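## Task

Carry the tube out of the rack by the window and seat it fully down in the rack by the door. The tube must never touch the floor. Release it and pull the robot away afterwards. The robot must not tip over or finish leaning. The tube has to stay in place on its own, not held there by the robot.

## Robot and tools

ROBOT. A simulated Hello Robot Stretch 3 with a single arm. It has a two-wheel base 0.33 m long and 0.34 m wide, a lift on a mast, and a telescoping arm that reaches out to the robot's RIGHT side. The base cannot slide sideways, so reaching forward or back means driving. It turns about the point midway between the wheels, 0.05 m behind the front edge. With the arm pulled in and the wrist folded, a spin sweeps a 0.28 m radius; an unfolded level gripper reaches beyond that. Loose objects may occasionally get a small shove from outside.

FRAMES. Base frame: origin on the floor between the drive wheels, x forward, y left, z up. hand_pose is reported in it, at the point where closed fingertips meet. Odometry frame is the base frame at the start. Heading is positive to the left, -3.142 to 3.142.

execute_actions takes "actions", a list run in order (empty list: just report, with one image per camera: head_camera, nav_camera, wrist_camera). Each action may hold "robot", "steps" (1 to 450 control steps at 30 per second) and "until". {"steps": n} alone waits. An invalid action or out-of-range number rejects the whole call and nothing runs.
"robot" is one command, a list of up to 8 commands run in sequence (with {"pause_s": s}, s at most 15), or {"stop": true}, which brakes everything and clears the queue. A command may contain:
- "base": exactly one of {"translate_m": d} (relative drive in metres from the base's position when the command begins, forward positive, |d| at most 1) or {"rotate_rad": d} (relative spin in radians, left/counter-clockwise positive, |d| at most 3.2).
- "joints": absolute targets by name; unnamed joints keep their targets. lift_m 0 to 1.1 (arm height); arm_m 0 to 0.52 (extension); wrist_yaw_rad -1.345 to 4.42 (0 along the arm, positive toward the front, 3.0 folded over the base); wrist_pitch_rad -1.57 to 0.451 (0 level, negative tips fingers down); wrist_roll_rad -2.911 to 2.911; gripper_m -0.089 to 0.179 (wider when higher; the true fingertip gap is smaller by 0.007 near closed, 0.025 wide open, and zero below 0.007); head_pan_rad -3.953 to 1.73 (0 ahead, positive left, -1.57 faces along the arm); head_tilt_rad -1.53 to 0.419 (negative looks down).
- "contact_limits": {"arm_m": effort percent 1 to 100}, making the arm stop on contact at that effort; it lasts until arm_m's next command.
Motions in one command start together and keep running across later actions and while you think. A new command takes over immediately, discarding the remainder of any older queue. A queue advances only when every motion of the previous command ends "done" (or "off_target" for base or gripper); otherwise later commands are dropped.
"until" ends an action early. {"robot": {"status": "ended"}} waits until nothing reads "moving" and the queue is not "running". Fields can be compared, e.g. {"lift_m": [">", 0.3]}, statuses by word or ["!=", "moving"]. {"any": {"status": "ended"}} fires when any one motion ends. Readings compare at three decimals, base values at four; do not wait for "=" on a reading.

zoom_image: {"camera": name, "region": [x0, y0, x1, y1]} in pixels of that camera's latest image, top-left origin, at most 504 by 504; returns a finer crop.
finished_scene: {"scene": number of the current scene}. Finish only when everything has stopped.

RESULT LINES. base_status shows progress and goal in brackets; joint_goals, joint_status, measured_speeds (units per second). Statuses: moving, done, off_target (resting short, may still push), contact_stop (lift or arm pushed firmly and went slack), time_out, stopped, not_commanded, torque_fault (wrist servo off about 10 s, limp, goals refused). refusals counts refused goals; queue is idle/running/done/dropped/stopped; queue_left counts unstarted commands. Lines starting refused:/dropped: name the cause (indices from 0). on_its_own shows goals the robot changed, slack or off joints, motors straining at rest, and base_tilt lean. motor_effort is percent, positive toward higher values, with the bracketed peak; readings carry fixed bias. lidar_m: 12 distances in 30-degree sectors, first straight ahead, counter-clockwise (4th left, 7th behind, 10th right), plane 0.17 m high, blind to clear objects. wrist_depth_mm and head_depth_mm are 7x7 median depth grids. base_tilt in degrees, forward/right positive.

SPEED. Fast base (0.30 m/s, 1.9 rad/s) only when lift_m below 0.30, arm_m below 0.03 and wrist_yaw_rad above 2.54; otherwise 0.10 m/s and 0.63 rad/s. Less robot time is better.

GRIPPER. Grip by commanding gripper_m under the tube's width; release by going at least 0.02 above where the pads touched. Neither reading nor "done" proves a hold, so check cameras. Too hard a squeeze triggers a stall guard that weakens grip.

CAUTIONS. Fold or unfold the wrist only with lift_m 0.32 to 0.95, wrist_pitch_rad -0.4 and roll near 0; once folded, lift may go to 0.25. With yaw below -0.4 keep pitch at -0.5 or lower. Pushing against something rigid with the gripper above about 0.45 m can tip the robot, as can a second push after a contact_stop, driving while holding something fixed, or snagging furniture (worst reversing). If tilting, reverse the last move in small steps, free the gripper, and if needed drop lift_m to about 0.2. Avoid drops, slams, hard pushes and letting the tube reach the floor.

Each tool is called after "Emit:" as name(argument=value, ...), one argument or row to a line, values as JSON.

## Session

Emit:
execute_actions(
  actions=[],
)

Scene clock: 0.00 s.
robot.base_odometry: x=+0.000 y=+0.000 heading=+0.000 (m, m, rad; robot's odometry frame)
robot.turned_by_wheels: +0.000 (rad since the last result)
robot.turned_by_imu: +0.000 (rad since the last result)
robot.base_tilt: forward=+1.0 right=+0.5 (deg)
robot.lidar_m: 1.84 1.80 1.96 1.88 1.72 1.95 0.88 0.86 0.92 1.34 1.57 2.00
robot.head_depth_mm: 2207 2764 2813 2834 2843 2882 2319 / 2208 2642 2631 2646 2654 2726 2319 / 2191 2517 2521 2541 2565 2594 2308 / 2206 2420 2406 2431 2435 2461 2315 / 2091 1838 1848 1862 1868 1891 1905 / 2001 1760 1772 1785 1789 1800 1814 / 2005 1694 1703 1717 1727 1735 1739
robot.base_status: not_commanded
robot.joint_positions: lift_m=+0.469 arm_m=+0.003 wrist_yaw_rad=+2.835 wrist_pitch_rad=-0.481 wrist_roll_rad=+0.012 gripper_m=+0.037 head_pan_rad=+0.017 head_tilt_rad=-0.017
robot.joint_goals: lift_m=+0.469 arm_m=+0.003 wrist_yaw_rad=+2.835 wrist_pitch_rad=-0.481 wrist_roll_rad=+0.012 gripper_m=+0.037 head_pan_rad=+0.017 head_tilt_rad=-0.017
robot.joint_status: lift_m=not_commanded arm_m=not_commanded wrist_yaw_rad=not_commanded wrist_pitch_rad=not_commanded wrist_roll_rad=not_commanded gripper_m=not_commanded head_pan_rad=not_commanded head_tilt_rad=not_commanded
robot.measured_speeds: translate_m=+0.000 rotate_rad=+0.000 lift_m=+0.000 arm_m=+0.000 wrist_yaw_rad=+0.000 wrist_pitch_rad=+0.000 wrist_roll_rad=+0.000 head_pan_rad=+0.000 head_tilt_rad=+0.000
robot: refusals=0 queue=idle queue_left=0
robot.motor_effort: left_wheel=+0 right_wheel=+0 lift_m=+39 arm_m=-1 wrist_yaw_rad=+0 wrist_pitch_rad=+7 wrist_roll_rad=+0 gripper_m=+1 head_pan_rad=+1 head_tilt_rad=+3 (%)
robot.hand_pose: x=+0.0440 y=+0.0581 z=+0.4677 quat_wxyz=(+0.272, +0.708, +0.060, +0.649) (m; robot's base frame)
robot.wrist_depth_mm: - - - - - - - / - - - - - - - / - - - - - - - / - 879 896 918 939 - - / 709 745 773 777 802 811 840 / 632 - 632 671 693 692 717 / 562 - 596 594 600 615 627
pictures: head_camera (sideways: a quarter turn clockwise sets it upright), nav_camera (sideways: a quarter turn counterclockwise sets it upright), wrist_camera
Images, in order (width x height): head_camera 896x504, nav_camera 672x504, wrist_camera 644x364.

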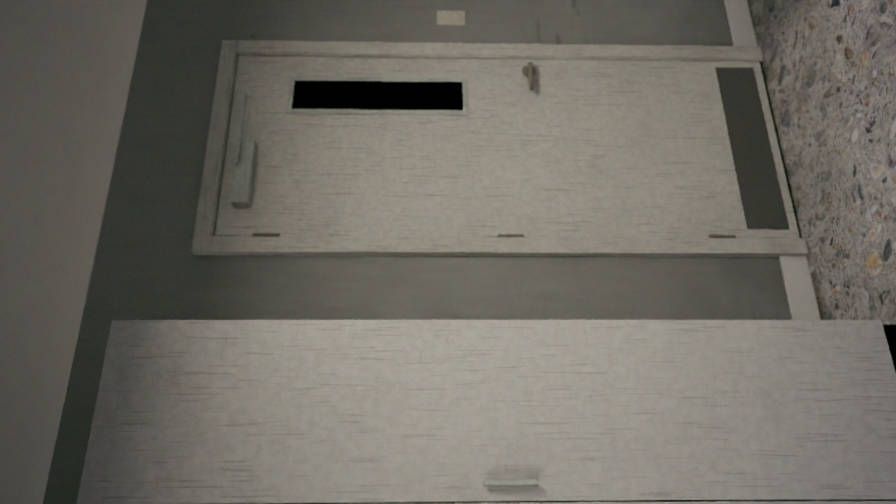

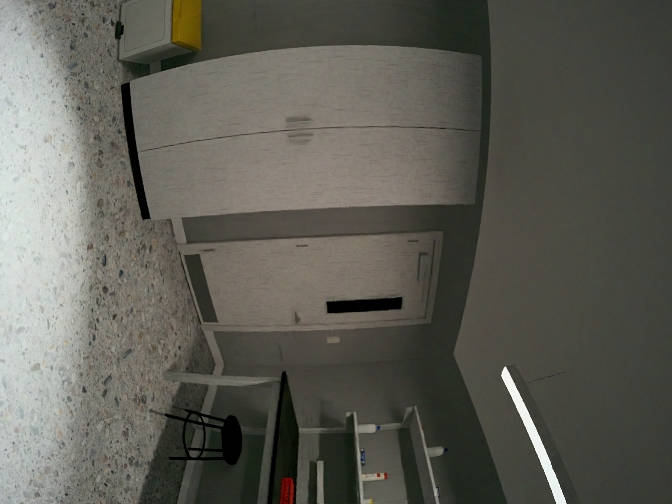

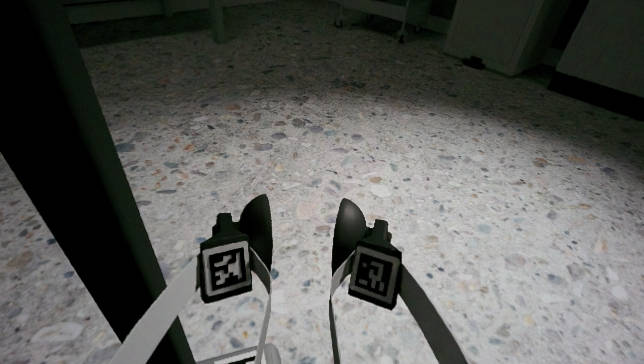

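Emit:
execute_actions(
  actions=[
    {"robot": {"joints": {"head_pan_rad": -1.2, "head_tilt_rad": -0.4}}, "steps": 100, "until": {"robot": {"status": "ended"}}},
  ],
)

Scene clock: 7.97 s.
robot.base_odometry: x=+0.000 y=+0.000 heading=+0.000 (m, m, rad; robot's odometry frame)
robot.turned_by_wheels: +0.000 (rad since the last result)
robot.turned_by_imu: +0.001 (rad since the last result)
robot.base_tilt: forward=+0.9 right=+0.5 (deg)
robot.lidar_m: 1.84 1.81 1.95 1.88 1.72 1.96 0.88 0.87 0.92 1.34 1.56 1.99
robot.head_depth_mm: 2080 2233 2396 2605 2316 1795 1465 / 2083 2211 2375 2586 2320 1792 1461 / 2077 2209 2375 2552 2297 1790 1467 / 2037 2179 2356 2518 2332 1800 1466 / 2004 2173 1901 2469 2224 1795 1470 / 1996 2155 1905 2486 2337 1792 1466 / 1995 2135 1920 2487 2338 1804 1461
robot.base_status: not_commanded
robot.joint_positions: lift_m=+0.469 arm_m=+0.003 wrist_yaw_rad=+2.835 wrist_pitch_rad=-0.481 wrist_roll_rad=+0.012 gripper_m=+0.037 head_pan_rad=-1.193 head_tilt_rad=-0.395
robot.joint_goals: lift_m=+0.469 arm_m=+0.003 wrist_yaw_rad=+2.835 wrist_pitch_rad=-0.481 wrist_roll_rad=+0.012 gripper_m=+0.037 head_pan_rad=-1.200 head_tilt_rad=-0.400
robot.joint_status: lift_m=not_commanded arm_m=not_commanded wrist_yaw_rad=not_commanded wrist_pitch_rad=not_commanded wrist_roll_rad=not_commanded gripper_m=not_commanded head_pan_rad=done head_tilt_rad=done
robot.measured_speeds: translate_m=+0.000 rotate_rad=+0.000 lift_m=+0.000 arm_m=+0.000 wrist_yaw_rad=+0.000 wrist_pitch_rad=+0.000 wrist_roll_rad=+0.000 head_pan_rad=+0.000 head_tilt_rad=+0.000
robot: refusals=0 queue=done queue_left=0
robot.motor_effort: left_wheel=+0(0) right_wheel=+0(0) lift_m=+39(39) arm_m=-1(1) wrist_yaw_rad=+0(0) wrist_pitch_rad=+7(7) wrist_roll_rad=+0(0) gripper_m=+0(0) head_pan_rad=-3(47) head_tilt_rad=-1(22) (%)
robot.hand_pose: x=+0.0440 y=+0.0581 z=+0.4677 quat_wxyz=(+0.272, +0.708, +0.060, +0.649) (m; robot's base frame)
robot.wrist_depth_mm: - - - - - - - / - - - - - - - / - - - - - - - / - 886 895 928 958 - - / 707 749 775 772 811 820 843 / 630 - 633 677 693 715 720 / 560 - 590 587 597 619 631
pictures: head_camera (sideways: a quarter turn clockwise sets it upright), nav_camera (sideways: a quarter turn counterclockwise sets it upright), wrist_camera
camera_calibration (this result's frames):
head_camera: T_world_to_cam=[[-0.156153, 0.380945, -0.911316, 1.20967], [0.926709, 0.375776, -0.00171017, 0.000295688], [0.341799, -0.844792, -0.411704, 0.494564], [0, 0, 0, 1]] pos_world=[0.019578, -0.0431249, 1.30601]
nav_camera: T_world_to_cam=[[0.0914685, -0.356343, 0.929867, -1.1687], [-0.945355, -0.32453, -0.031374, 0.0949771], [0.312949, -0.876185, -0.366555, 0.436795], [0, 0, 0, 1]] pos_world=[0.059992, -0.00292373, 1.24983]
wrist_camera: T_world_to_cam=[[0.946554, -0.317418, 0.0572775, -0.05528], [-0.155596, -0.604912, -0.780942, 0.437787], [0.282533, 0.730292, -0.621971, 0.404409], [0, 0, 0, 1]] pos_world=[0.00618428, -0.0480611, 0.596583]
Images, in order (width x height): head_camera 896x504, nav_camera 672x504, wrist_camera 644x364.

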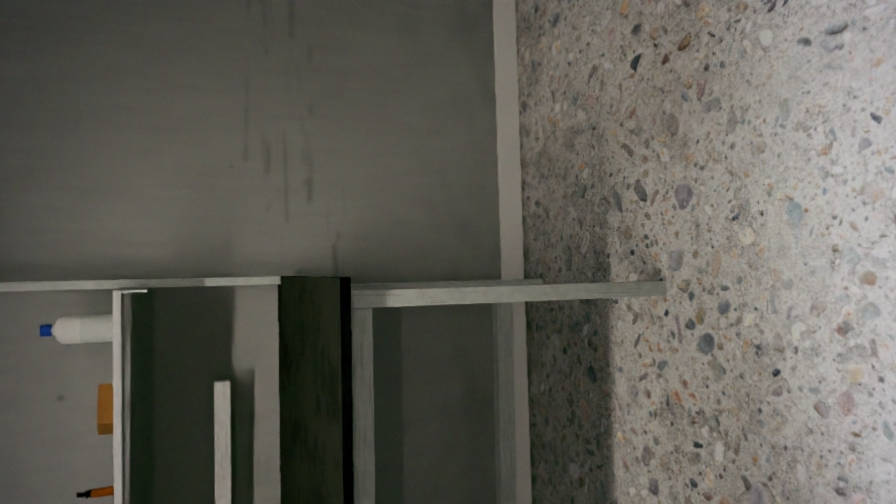

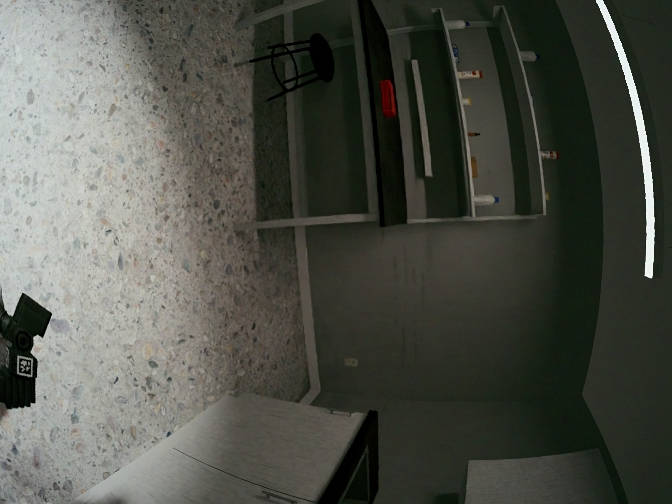

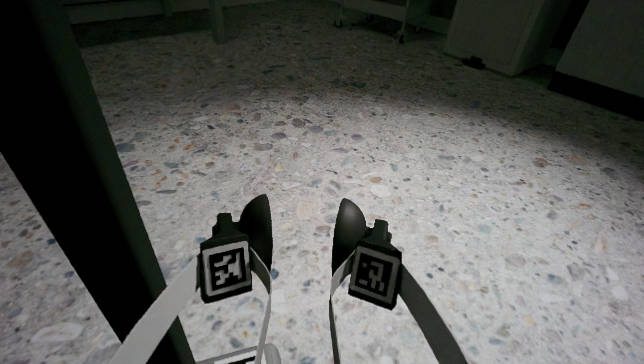

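Emit:
execute_actions(
  actions=[
    {"robot": {"joints": {"head_pan_rad": -2.6, "head_tilt_rad": -0.4}}, "steps": 100, "until": {"robot": {"status": "ended"}}},
  ],
)

Emit:
execute_actions(
  actions=[
    {"robot": {"joints": {"head_pan_rad": -3.9, "head_tilt_rad": -0.4}}, "steps": 100, "until": {"robot": {"status": "ended"}}},
  ],
)

Scene clock: 14.73 s.
robot.base_odometry: x=+0.000 y=+0.000 heading=+0.000 (m, m, rad; robot's odometry frame)
robot.turned_by_wheels: +0.000 (rad since the last result)
robot.turned_by_imu: +0.001 (rad since the last result)
robot.base_tilt: forward=+0.9 right=+0.4 (deg)
robot.lidar_m: 1.84 1.81 1.95 1.88 1.72 1.96 0.88 0.86 0.92 1.34 1.57 1.99
robot.head_depth_mm: 971 1331 1082 944 953 1034 1132 / 982 1349 1195 956 966 1052 1152 / 994 1365 1433 997 974 1068 1172 / 1003 1379 1456 997 992 1087 1195 / 1015 1393 1471 1000 1005 1099 1214 / 1036 1411 1469 1005 1022 1119 1240 / 1038 1433 1502 1007 1036 1136 1256
robot.base_status: not_commanded
robot.joint_positions: lift_m=+0.469 arm_m=+0.003 wrist_yaw_rad=+2.835 wrist_pitch_rad=-0.481 wrist_roll_rad=+0.012 gripper_m=+0.037 head_pan_rad=-2.593 head_tilt_rad=-0.395
robot.joint_goals: lift_m=+0.469 arm_m=+0.003 wrist_yaw_rad=+2.835 wrist_pitch_rad=-0.481 wrist_roll_rad=+0.012 gripper_m=+0.037 head_pan_rad=-2.600 head_tilt_rad=-0.400
robot.joint_status: lift_m=not_commanded arm_m=not_commanded wrist_yaw_rad=not_commanded wrist_pitch_rad=not_commanded wrist_roll_rad=not_commanded gripper_m=not_commanded head_pan_rad=done head_tilt_rad=done
robot.measured_speeds: translate_m=+0.000 rotate_rad=+0.000 lift_m=+0.000 arm_m=+0.000 wrist_yaw_rad=+0.000 wrist_pitch_rad=+0.000 wrist_roll_rad=+0.000 head_pan_rad=+0.000 head_tilt_rad=+0.000
robot: refusals=0 queue=done queue_left=0
robot.motor_effort: left_wheel=+0(0) right_wheel=+0(0) lift_m=+39(39) arm_m=-1(1) wrist_yaw_rad=+0(0) wrist_pitch_rad=+7(7) wrist_roll_rad=+0(0) gripper_m=+0(1) head_pan_rad=-3(46) head_tilt_rad=-2(1) (%)
robot.hand_pose: x=+0.0440 y=+0.0581 z=+0.4677 quat_wxyz=(+0.272, +0.708, +0.060, +0.649) (m; robot's base frame)
robot.wrist_depth_mm: - - - - - - - / - - - - - - - / - - - - - - - / - 877 891 929 952 - - / 712 749 780 785 810 819 838 / 632 - 630 669 693 699 718 / 566 - 593 601 603 619 623
pictures: head_camera (sideways: a quarter turn clockwise sets it upright), nav_camera (sideways: a quarter turn counterclockwise sets it upright), wrist_camera
camera_calibration (this result's frames):
head_camera: T_world_to_cam=[[0.349077, 0.218764, -0.911201, 1.20644], [0.527824, -0.849352, -0.00170815, 0.00272627], [-0.774304, -0.480358, -0.411958, 0.501703], [0, 0, 0, 1]] pos_world=[-0.0341074, -0.0206125, 1.30599]
nav_camera: T_world_to_cam=[[-0.335832, -0.150842, 0.929765, -1.16596], [-0.480485, 0.876442, -0.0313608, 0.0921242], [-0.810155, -0.45727, -0.366815, 0.443984], [0, 0, 0, 1]] pos_world=[0.0123914, -0.0535972, 1.24982]
wrist_camera: T_world_to_cam=[[0.946554, -0.317418, 0.0572775, -0.05528], [-0.155596, -0.604912, -0.780942, 0.437787], [0.282533, 0.730292, -0.621971, 0.404409], [0, 0, 0, 1]] pos_world=[0.00618431, -0.0480611, 0.596583]
Images, in order (width x height): head_camera 896x504, nav_camera 672x504, wrist_camera 644x364.

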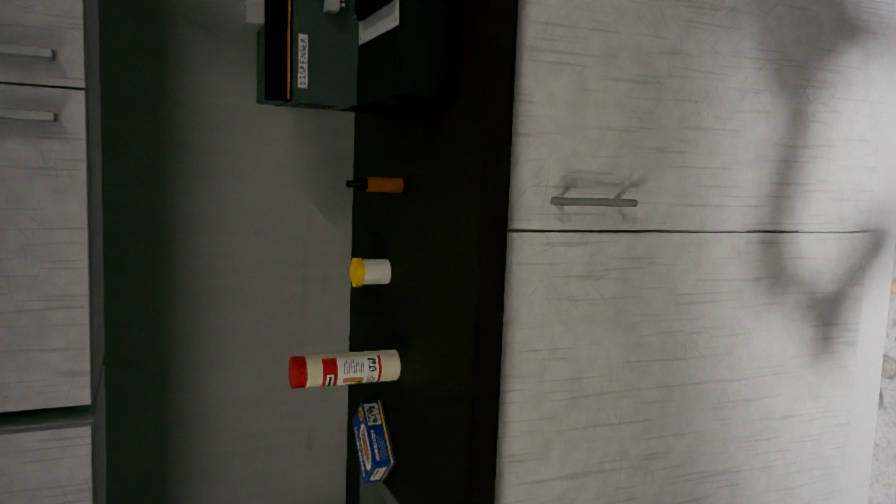

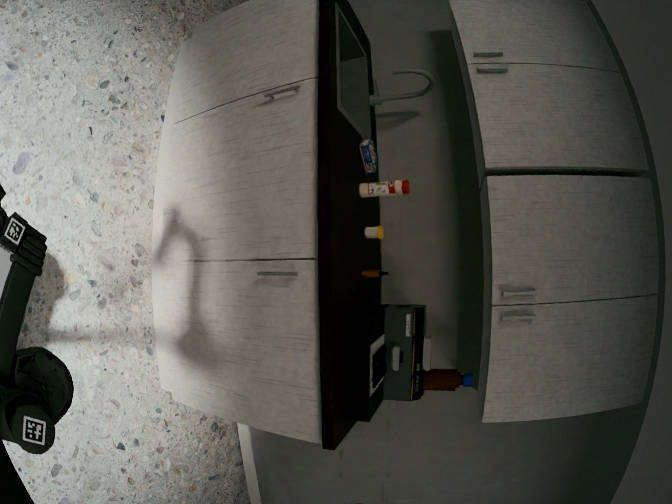

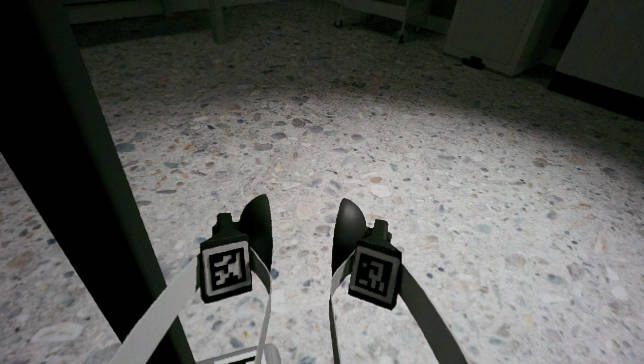

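Scene clock: 15.97 s.
robot.base_odometry: x=+0.000 y=+0.000 heading=+0.000 (m, m, rad; robot's odometry frame)
robot.turned_by_wheels: +0.000 (rad since the last result)
robot.turned_by_imu: +0.000 (rad since the last result)
robot.base_tilt: forward=+0.9 right=+0.4 (deg)
robot.lidar_m: 1.84 1.81 1.96 1.87 1.73 1.95 0.88 0.86 0.92 1.34 1.57 1.99
robot.head_depth_mm: - - - - - - - / 2060 2255 1880 2546 2369 1794 - / 2188 2339 2383 2600 2226 1788 1464 / 2260 2410 2594 2813 2328 1795 1463 / 2341 2521 2703 2872 2332 1794 1467 / 2391 2511 2645 2772 2325 1803 1469 / 2100 2147 2235 2353 2292 1804 1475
robot.base_status: not_commanded
robot.joint_positions: lift_m=+0.469 arm_m=+0.003 wrist_yaw_rad=+2.835 wrist_pitch_rad=-0.481 wrist_roll_rad=+0.012 gripper_m=+0.037 head_pan_rad=-3.893 head_tilt_rad=-0.395
robot.joint_goals: lift_m=+0.469 arm_m=+0.003 wrist_yaw_rad=+2.835 wrist_pitch_rad=-0.481 wrist_roll_rad=+0.012 gripper_m=+0.037 head_pan_rad=-3.900 head_tilt_rad=-0.400
robot.joint_status: lift_m=not_commanded arm_m=not_commanded wrist_yaw_rad=not_commanded wrist_pitch_rad=not_commanded wrist_roll_rad=not_commanded gripper_m=not_commanded head_pan_rad=done head_tilt_rad=done
robot.measured_speeds: translate_m=+0.000 rotate_rad=+0.000 lift_m=+0.000 arm_m=+0.000 wrist_yaw_rad=+0.000 wrist_pitch_rad=+0.000 wrist_roll_rad=+0.000 head_pan_rad=+0.000 head_tilt_rad=+0.000
robot: refusals=0 queue=done queue_left=0
robot.motor_effort: left_wheel=+0(0) right_wheel=+1(1) lift_m=+39(39) arm_m=-1(1) wrist_yaw_rad=+0(0) wrist_pitch_rad=+7(7) wrist_roll_rad=+0(0) gripper_m=+0(1) head_pan_rad=-4(45) head_tilt_rad=-2(1) (%)
robot.hand_pose: x=+0.0440 y=+0.0581 z=+0.4677 quat_wxyz=(+0.272, +0.708, +0.060, +0.649) (m; robot's base frame)
robot.wrist_depth_mm: - - - - - - - / - - - - - - - / - - - - - - - / - 872 900 927 943 - - / 717 747 784 783 792 818 835 / 631 - 627 662 690 699 723 / 566 - 596 594 601 612 627
pictures: head_camera (sideways: a quarter turn clockwise sets it upright), nav_camera (sideways: a quarter turn counterclockwise sets it upright), wrist_camera
camera_calibration (this result's frames):
head_camera: T_world_to_cam=[[0.3042, -0.277868, -0.911182, 1.20669], [-0.677211, -0.735787, -0.00170781, 0.0100766], [-0.669961, 0.617582, -0.412001, 0.501123], [0, 0, 0, 1]] pos_world=[-0.0245168, 0.0332287, 1.30599]
nav_camera: T_world_to_cam=[[-0.235211, 0.283275, 0.929748, -1.16656], [0.715978, 0.697418, -0.0313586, 0.0848228], [-0.657306, 0.658303, -0.366859, 0.443109], [0, 0, 0, 1]] pos_world=[-0.0438593, -0.0204008, 1.24982]
wrist_camera: T_world_to_cam=[[0.946554, -0.317418, 0.0572774, -0.05528], [-0.155596, -0.604912, -0.780943, 0.437787], [0.282533, 0.730292, -0.621971, 0.404409], [0, 0, 0, 1]] pos_world=[0.00618431, -0.0480611, 0.596583]
Images, in order (width x height): head_camera 896x504, nav_camera 672x504, wrist_camera 644x364.

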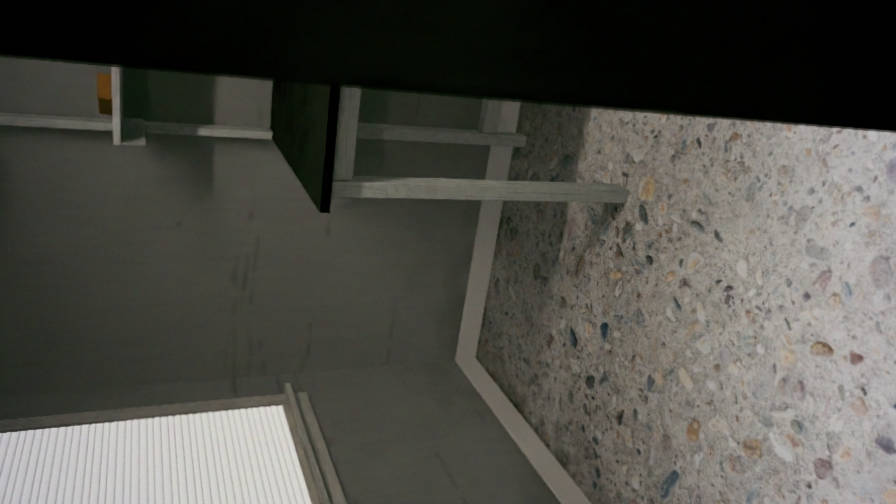

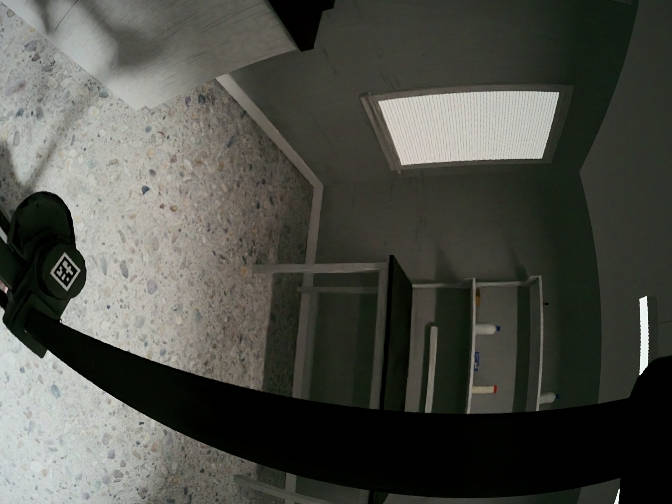

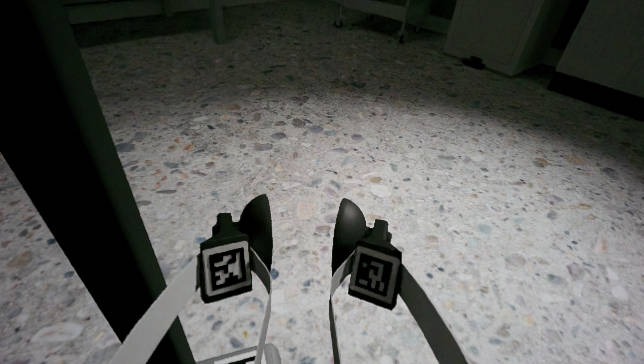

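Emit:
execute_actions(
  actions=[
    {"robot": [{"joints": {"head_pan_rad": 0, "head_tilt_rad": -0.3, "lift_m": 0.28, "wrist_yaw_rad": 3.0, "wrist_pitch_rad": -0.4}}, {"base": {"rotate_rad": 2.0}}], "steps": 300, "until": {"robot": {"status": "ended"}}},
  ],
)

Scene clock: 31.17 s.
robot.base_odometry: x=+0.000 y=+0.000 heading=+2.000 (m, m, rad; robot's odometry frame)
robot.turned_by_wheels: +2.000 (rad since the last result)
robot.turned_by_imu: +1.959 (rad since the last result)
robot.base_tilt: forward=+0.9 right=+0.4 (deg)
robot.lidar_m: 2.29 1.72 0.91 0.86 0.89 1.17 1.57 1.99 1.90 1.81 1.89 1.88
robot.head_depth_mm: 2126 2225 2341 2502 2525 1988 1565 / 2126 2240 2291 2520 2552 1963 1574 / 2124 2212 2309 2503 2534 1985 1569 / 2118 2177 2301 2506 2534 1990 1584 / 2098 2188 2289 2493 2561 1984 1578 / 2109 2191 2287 2467 2537 1993 1581 / 2077 2178 2283 1723 2450 1915 1585
robot.base_status: done (rotate_rad +1.9999 of +2.0000)
robot.joint_positions: lift_m=+0.280 arm_m=+0.003 wrist_yaw_rad=+2.998 wrist_pitch_rad=-0.422 wrist_roll_rad=+0.012 gripper_m=+0.037 head_pan_rad=-0.007 head_tilt_rad=-0.309
robot.joint_goals: lift_m=+0.280 arm_m=+0.003 wrist_yaw_rad=+3.000 wrist_pitch_rad=-0.400 wrist_roll_rad=+0.012 gripper_m=+0.037 head_pan_rad=+0.000 head_tilt_rad=-0.300
robot.joint_status: lift_m=done arm_m=not_commanded wrist_yaw_rad=done wrist_pitch_rad=done wrist_roll_rad=not_commanded gripper_m=not_commanded head_pan_rad=done head_tilt_rad=done
robot.measured_speeds: translate_m=+0.000 rotate_rad=+0.000 lift_m=+0.000 arm_m=+0.000 wrist_yaw_rad=+0.000 wrist_pitch_rad=+0.000 wrist_roll_rad=+0.000 head_pan_rad=+0.000 head_tilt_rad=+0.000
robot: refusals=0 queue=done queue_left=0
robot.motor_effort: left_wheel=-4(14) right_wheel=+5(16) lift_m=+33(37) arm_m=-1(1) wrist_yaw_rad=+1(2) wrist_pitch_rad=+10(11) wrist_roll_rad=+0(0) gripper_m=+1(1) head_pan_rad=+4(47) head_tilt_rad=+4(10) (%)
robot.hand_pose: x=+0.0109 y=+0.0738 z=+0.2919 quat_wxyz=(+0.198, +0.704, +0.097, +0.675) (m; robot's base frame)
robot.wrist_depth_mm: 723 - 802 833 886 - - / 823 - 918 965 - - - / 789 - 867 881 911 974 - / 642 642 678 697 725 739 766 / 532 538 - 574 598 605 624 / 464 486 - 500 507 513 522 / - - - 432 430 443 457
pictures: head_camera (sideways: a quarter turn clockwise sets it upright), nav_camera (sideways: a quarter turn counterclockwise sets it upright), wrist_camera
camera_calibration (this result's frames):
head_camera: T_world_to_cam=[[-0.332507, -0.00223101, -0.943098, 1.25222], [-0.000134441, 0.999997, -0.00231821, 0.00674129], [0.943101, -0.000644031, -0.332506, 0.387831], [0, 0, 0, 1]] pos_world=[0.0506104, -0.00369776, 1.30994]
nav_camera: T_world_to_cam=[[0.284005, -0.0484729, 0.957597, -1.20608], [-0.0513446, -0.998057, -0.0352931, 0.0946295], [0.957447, -0.039144, -0.285942, 0.327951], [0, 0, 0, 1]] pos_world=[0.0333974, 0.0488206, 1.25206]
wrist_camera: T_world_to_cam=[[0.985028, -0.162979, 0.056197, -0.0203769], [-0.048652, -0.575528, -0.816334, 0.311772], [0.165388, 0.801377, -0.57484, 0.275242], [0, 0, 0, 1]] pos_world=[-0.0102817, -0.0444601, 0.413875]
Images, in order (width x height): head_camera 896x504, nav_camera 672x504, wrist_camera 644x364.

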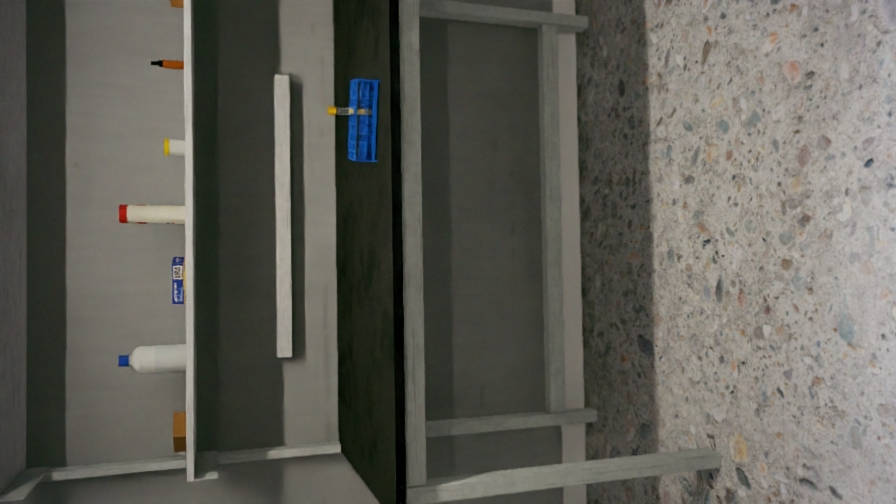

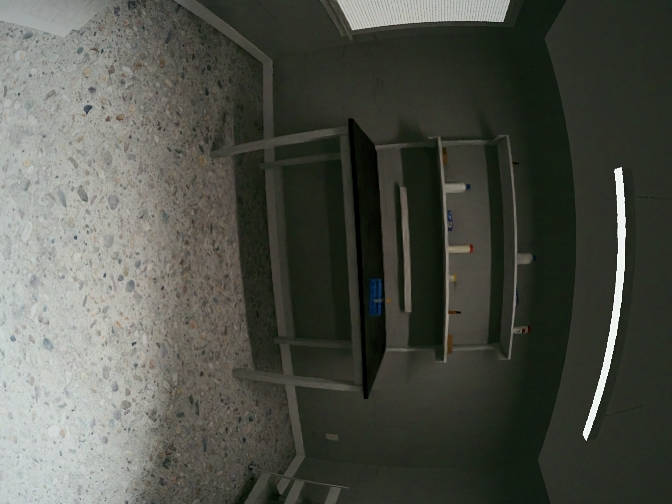

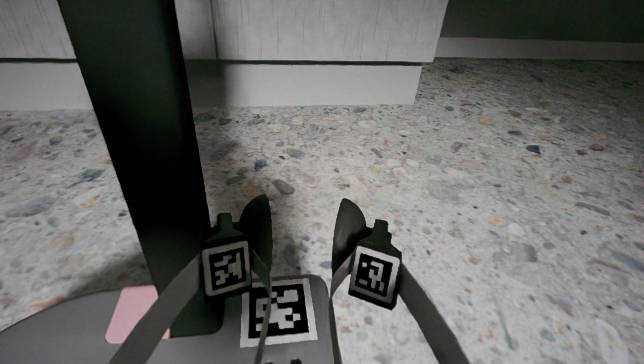

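Emit:
zoom_image(
  camera="head_camera",
  region=[300, 50, 440, 190],
)

Region (300, 50, 440, 190) of head_camera's 896x504 image, scaled by 3.600, with more detail than that image has.

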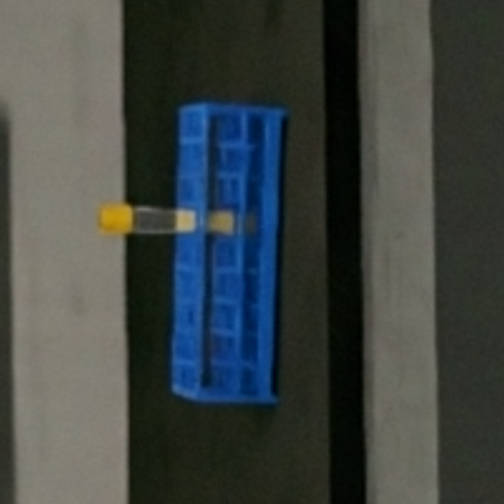

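Emit:
execute_actions(
  actions=[
    {"robot": [{"base": {"rotate_rad": -0.295}}, {"base": {"translate_m": 1.0}}, {"base": {"translate_m": 0.19}}, {"base": {"rotate_rad": 1.934}, "joints": {"head_pan_rad": -1.57, "head_tilt_rad": -0.55}}, {"joints": {"lift_m": 0.94}}], "steps": 450, "until": {"robot": {"status": "ended"}}},
    {"steps": 300, "until": {"robot": {"status": "ended"}}},
  ],
)

Scene clock: 100.47 s.
robot.base_odometry: x=-0.159 y=+1.179 heading=-2.644 (m, m, rad; robot's odometry frame)
robot.turned_by_wheels: +1.639 (rad since the last result)
robot.turned_by_imu: +1.615 (rad since the last result)
robot.base_tilt: forward=+1.0 right=+0.5 (deg)
robot.lidar_m: 1.87 1.38 1.78 2.70 2.01 1.51 1.39 0.75 0.74 1.18 1.23 1.02
robot.head_depth_mm: 1088 1188 1016 721 658 - - / 1095 1187 1019 694 662 1640 - / 1091 1194 1019 675 666 1642 - / 1096 1193 1024 698 668 1616 - / 1099 1197 1028 709 671 1619 - / 1106 1201 1034 730 673 1569 1353 / 1101 1209 1036 733 676 1561 1323
robot.base_status: done (rotate_rad +1.9339 of +1.9340)
robot.joint_positions: lift_m=+0.940 arm_m=+0.003 wrist_yaw_rad=+2.998 wrist_pitch_rad=-0.421 wrist_roll_rad=+0.012 gripper_m=+0.037 head_pan_rad=-1.563 head_tilt_rad=-0.544
robot.joint_goals: lift_m=+0.940 arm_m=+0.003 wrist_yaw_rad=+3.000 wrist_pitch_rad=-0.400 wrist_roll_rad=+0.012 gripper_m=+0.037 head_pan_rad=-1.570 head_tilt_rad=-0.550
robot.joint_status: lift_m=done arm_m=not_commanded wrist_yaw_rad=done wrist_pitch_rad=done wrist_roll_rad=not_commanded gripper_m=not_commanded head_pan_rad=done head_tilt_rad=done
robot.measured_speeds: translate_m=+0.000 rotate_rad=+0.000 lift_m=+0.000 arm_m=+0.000 wrist_yaw_rad=+0.000 wrist_pitch_rad=+0.000 wrist_roll_rad=+0.000 head_pan_rad=+0.000 head_tilt_rad=+0.000
robot: refusals=0 queue=done queue_left=0
robot.motor_effort: left_wheel=-4(15) right_wheel=+4(17) lift_m=+44(44) arm_m=-2(2) wrist_yaw_rad=+1(1) wrist_pitch_rad=+10(10) wrist_roll_rad=+0(0) gripper_m=+0(0) head_pan_rad=-3(46) head_tilt_rad=-2(17) (%)
robot.hand_pose: x=+0.0108 y=+0.0739 z=+0.9517 quat_wxyz=(+0.198, +0.704, +0.097, +0.675) (m; robot's base frame)
robot.wrist_depth_mm: - - - - - - - / - - - - - - - / - - - - - - - / - - - - - - - / - - - - - - - / - - - - - - - / - - - - - - -
pictures: head_camera (sideways: a quarter turn clockwise sets it upright), nav_camera (sideways: a quarter turn counterclockwise sets it upright), wrist_camera
camera_calibration (this result's frames):
head_camera: T_world_to_cam=[[-0.00873321, 0.542274, -0.840156, 1.11596], [0.999885, 0.0151387, -0.000622391, -0.00156708], [0.0123813, -0.840065, -0.542344, 0.66656], [0, 0, 0, 1]] pos_world=[0.00305989, -0.0451773, 1.29908]
nav_camera: T_world_to_cam=[[-0.0426399, -0.499202, 0.865436, -1.08383], [-0.998757, 0.0436874, -0.0240088, 0.0857087], [-0.0258234, -0.865384, -0.500444, 0.613086], [0, 0, 0, 1]] pos_world=[0.0552198, -0.0142395, 1.24686]
wrist_camera: T_world_to_cam=[[0.985111, -0.162479, 0.0561787, -0.0573555], [-0.0482259, -0.574829, -0.816852, 0.850923], [0.165014, 0.80198, -0.574106, 0.653742], [0, 0, 0, 1]] pos_world=[-0.0103387, -0.0444727, 1.07362]
Images, in order (width x height): head_camera 896x504, nav_camera 672x504, wrist_camera 644x364.

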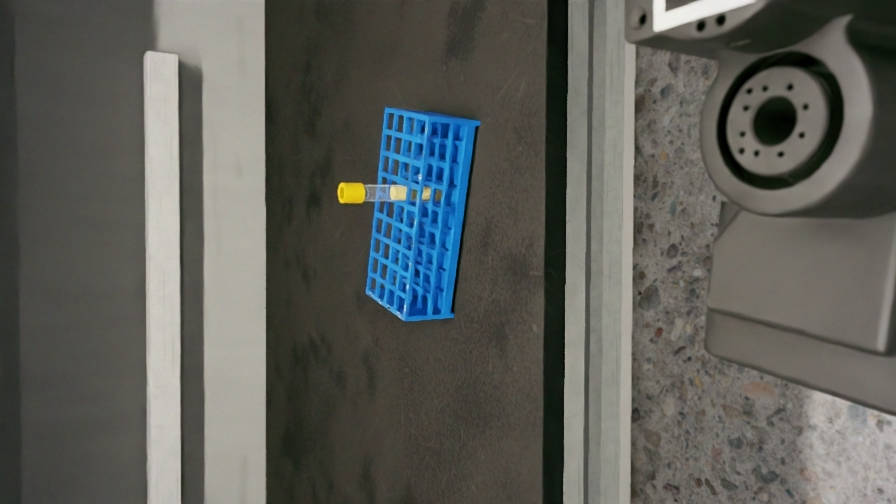

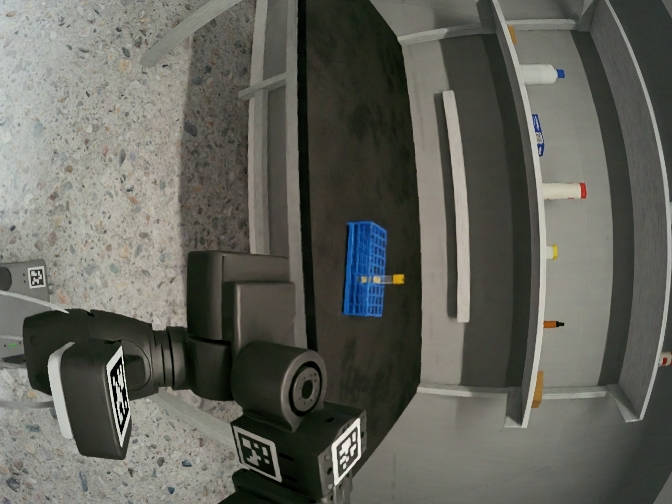

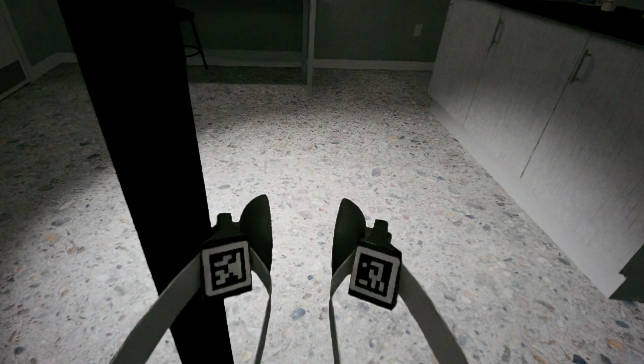

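Emit:
execute_actions(
  actions=[
    {"robot": [{"joints": {"wrist_yaw_rad": 0.0, "gripper_m": 0.09}}, {"joints": {"wrist_pitch_rad": 0.0, "wrist_roll_rad": 0.0}}], "steps": 300, "until": {"robot": {"status": "ended"}}},
  ],
)

Emit:
zoom_image(
  camera="head_camera",
  region=[300, 90, 540, 330],
)

Scene clock: 109.90 s.
robot.base_odometry: x=-0.159 y=+1.179 heading=-2.644 (m, m, rad; robot's odometry frame)
robot.turned_by_wheels: +0.000 (rad since the last result)
robot.turned_by_imu: +0.001 (rad since the last result)
robot.base_tilt: forward=+0.9 right=+0.5 (deg)
robot.lidar_m: 1.87 1.38 1.79 2.69 2.01 1.52 1.39 0.75 0.74 1.18 1.23 1.03
robot.head_depth_mm: 1090 1186 1016 721 659 - - / 1088 1187 1017 722 - - - / 1095 1192 1022 676 - - - / 1097 1197 1026 699 669 1561 1317 / 1097 1198 1032 711 672 1565 1319 / 1100 1205 1033 731 675 1563 1320 / 1107 1207 1035 732 676 1564 1320
robot.base_status: done (rotate_rad +1.9339 of +1.9340)
robot.joint_positions: lift_m=+0.940 arm_m=+0.003 wrist_yaw_rad=+0.003 wrist_pitch_rad=-0.026 wrist_roll_rad=+0.004 gripper_m=+0.090 head_pan_rad=-1.563 head_tilt_rad=-0.544
robot.joint_goals: lift_m=+0.940 arm_m=+0.003 wrist_yaw_rad=+0.000 wrist_pitch_rad=+0.000 wrist_roll_rad=+0.000 gripper_m=+0.090 head_pan_rad=-1.570 head_tilt_rad=-0.550
robot.joint_status: lift_m=done arm_m=not_commanded wrist_yaw_rad=done wrist_pitch_rad=done wrist_roll_rad=done gripper_m=done head_pan_rad=done head_tilt_rad=done
robot.measured_speeds: translate_m=+0.000 rotate_rad=+0.000 lift_m=+0.000 arm_m=+0.000 wrist_yaw_rad=+0.000 wrist_pitch_rad=+0.000 wrist_roll_rad=+0.000 head_pan_rad=+0.000 head_tilt_rad=+0.000
robot: refusals=0 queue=done queue_left=0
robot.motor_effort: left_wheel=-4(4) right_wheel=+4(4) lift_m=+44(44) arm_m=-2(1) wrist_yaw_rad=-1(3) wrist_pitch_rad=+12(11) wrist_roll_rad=-2(2) gripper_m=+1(85) head_pan_rad=-3(3) head_tilt_rad=-2(1) (%)
robot.hand_pose: x=-0.0207 y=-0.4033 z=+1.0477 quat_wxyz=(+0.706, +0.011, -0.708, -0.009) (m; robot's base frame)
robot.wrist_depth_mm: 915 911 946 943 903 802 940 / 950 942 973 - - - - / - - - - - - - / 721 778 849 883 - - - / 468 487 440 433 612 596 673 / 350 354 367 387 371 418 429 / 301 298 304 306 309 318 324
pictures: head_camera (sideways: a quarter turn clockwise sets it upright), nav_camera (sideways: a quarter turn counterclockwise sets it upright), wrist_camera
camera_calibration (this result's frames):
head_camera: T_world_to_cam=[[-0.00873321, 0.542274, -0.840156, 1.11596], [0.999885, 0.0151387, -0.00062239, -0.00156708], [0.0123813, -0.840065, -0.542344, 0.66656], [0, 0, 0, 1]] pos_world=[0.00305989, -0.0451773, 1.29908]
nav_camera: T_world_to_cam=[[-0.0426399, -0.499202, 0.865436, -1.08383], [-0.998757, 0.0436874, -0.0240088, 0.0857087], [-0.0258234, -0.865384, -0.500444, 0.613086], [0, 0, 0, 1]] pos_world=[0.0552198, -0.0142395, 1.24686]
wrist_camera: T_world_to_cam=[[-0.998004, 0.0367604, 0.0513577, -0.0649485], [-0.0422001, 0.21688, -0.975286, 1.13894], [-0.0469904, -0.975506, -0.214896, -0.000896126], [0, 0, 0, 1]] pos_world=[-0.0167975, -0.245501, 1.11394]
Images, in order (width x height): head_camera 896x504, nav_camera 672x504, wrist_camera 644x364.

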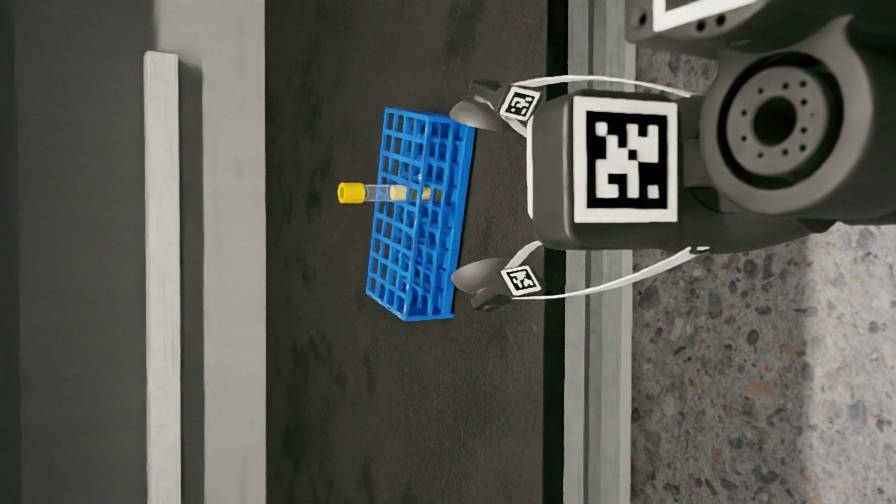

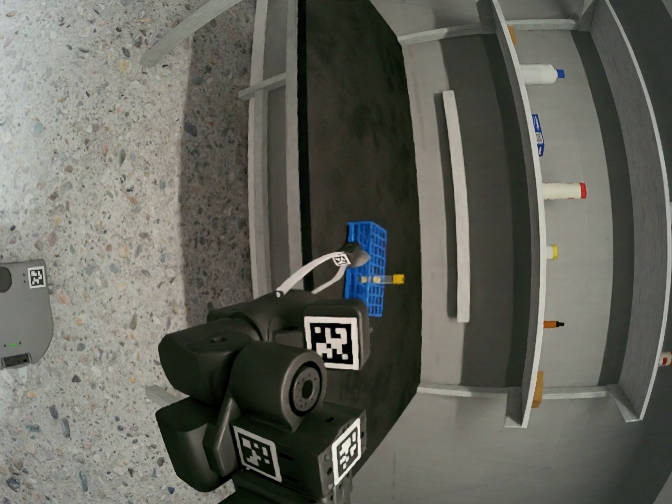

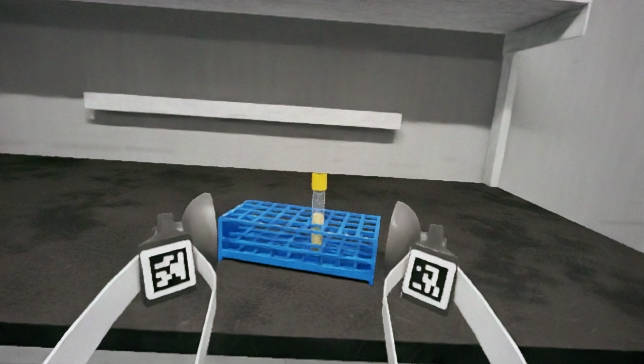

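Region (300, 90, 540, 330) of head_camera's 896x504 image, scaled by 2.100, with more detail than that image has.

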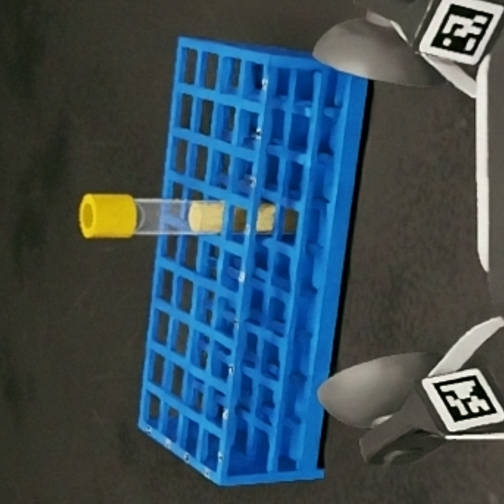

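Emit:
execute_actions(
  actions=[
    {"robot": {"base": {"translate_m": -0.012}, "joints": {"lift_m": 0.90, "arm_m": 0.16, "wrist_pitch_rad": 0.025}}, "steps": 300, "until": {"robot": {"status": "ended"}}},
  ],
)

Scene clock: 139.73 s.
robot.base_odometry: x=-0.149 y=+1.185 heading=-2.644 (m, m, rad; robot's odometry frame)
robot.turned_by_wheels: +0.000 (rad since the last result)
robot.turned_by_imu: +0.001 (rad since the last result)
robot.base_tilt: forward=+0.9 right=+0.5 (deg)
robot.lidar_m: 1.88 1.39 1.80 2.70 1.99 1.50 1.38 0.75 0.73 1.18 1.23 1.03
robot.head_depth_mm: 1089 1190 1015 785 - 1472 1315 / 1090 1190 1019 772 - 1478 1312 / 1092 1193 1021 - - 1473 1314 / 1096 1195 1028 700 1580 1559 1318 / 1100 1200 1027 702 670 1558 1320 / 1102 1200 1033 729 673 1568 1322 / 1104 1206 1034 732 676 1562 1322
robot.base_status: done (translate_m -0.0120 of -0.0120)
robot.joint_positions: lift_m=+0.900 arm_m=+0.160 wrist_yaw_rad=+0.002 wrist_pitch_rad=+0.000 wrist_roll_rad=+0.004 gripper_m=+0.090 head_pan_rad=-1.563 head_tilt_rad=-0.544
robot.joint_goals: lift_m=+0.900 arm_m=+0.160 wrist_yaw_rad=+0.000 wrist_pitch_rad=+0.025 wrist_roll_rad=+0.000 gripper_m=+0.090 head_pan_rad=-1.570 head_tilt_rad=-0.550
robot.joint_status: lift_m=done arm_m=done wrist_yaw_rad=done wrist_pitch_rad=done wrist_roll_rad=done gripper_m=done head_pan_rad=done head_tilt_rad=done
robot.measured_speeds: translate_m=+0.000 rotate_rad=+0.000 lift_m=+0.000 arm_m=+0.000 wrist_yaw_rad=+0.000 wrist_pitch_rad=+0.000 wrist_roll_rad=+0.000 head_pan_rad=+0.000 head_tilt_rad=+0.000
robot: refusals=0 queue=done queue_left=0
robot.motor_effort: left_wheel=-4(10) right_wheel=+4(7) lift_m=+33(44) arm_m=+3(3) wrist_yaw_rad=-1(2) wrist_pitch_rad=+11(13) wrist_roll_rad=-1(2) gripper_m=+0(1) head_pan_rad=-3(3) head_tilt_rad=-2(1) (%)
robot.hand_pose: x=-0.0210 y=-0.5609 z=+1.0148 quat_wxyz=(+0.706, +0.001, -0.708, +0.000) (m; robot's base frame)
robot.wrist_depth_mm: 794 795 794 802 805 814 818 / 816 809 826 812 840 814 836 / 834 841 845 842 841 857 868 / 647 690 761 792 874 869 893 / 406 423 323 433 541 523 559 / 296 301 273 268 267 357 366 / 237 237 246 242 248 268 276
pictures: head_camera (sideways: a quarter turn clockwise sets it upright), nav_camera (sideways: a quarter turn counterclockwise sets it upright), wrist_camera
camera_calibration (this result's frames):
head_camera: T_world_to_cam=[[-0.00871078, 0.542274, -0.840156, 1.11596], [0.999886, 0.0150973, -0.000622391, -0.00156708], [0.0123466, -0.840066, -0.542344, 0.66656], [0, 0, 0, 1]] pos_world=[0.00305802, -0.0451771, 1.29908]
nav_camera: T_world_to_cam=[[-0.0426605, -0.4992, 0.865436, -1.08383], [-0.998755, 0.0437287, -0.0240088, 0.0857087], [-0.0258592, -0.865383, -0.500444, 0.613086], [0, 0, 0, 1]] pos_world=[0.0552192, -0.0142416, 1.24686]
wrist_camera: T_world_to_cam=[[-0.997934, 0.0393107, 0.050812, -0.0557871], [-0.0424003, 0.191181, -0.980639, 1.13202], [-0.0482638, -0.980767, -0.189119, -0.190871], [0, 0, 0, 1]] pos_world=[-0.0168859, -0.401429, 1.07684]
Images, in order (width x height): head_camera 896x504, nav_camera 672x504, wrist_camera 644x364.

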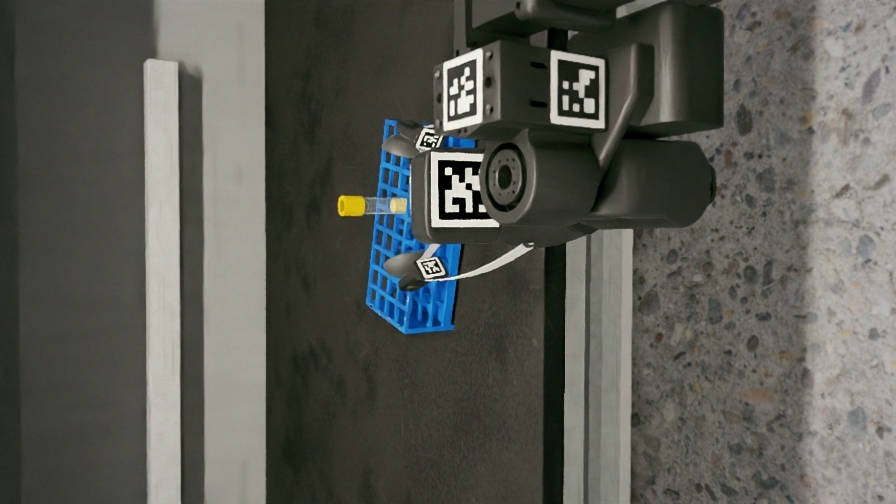

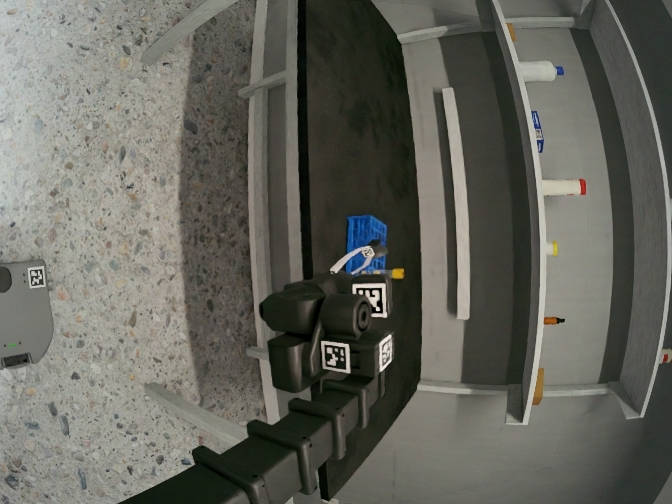

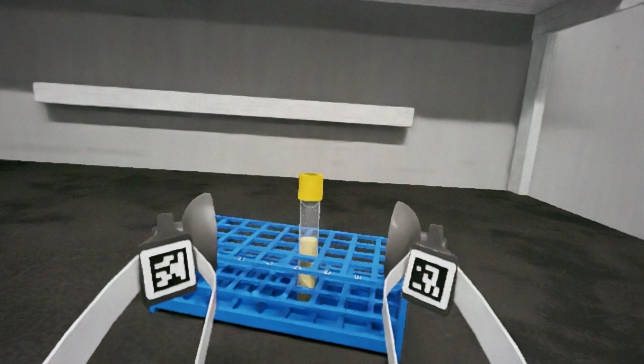

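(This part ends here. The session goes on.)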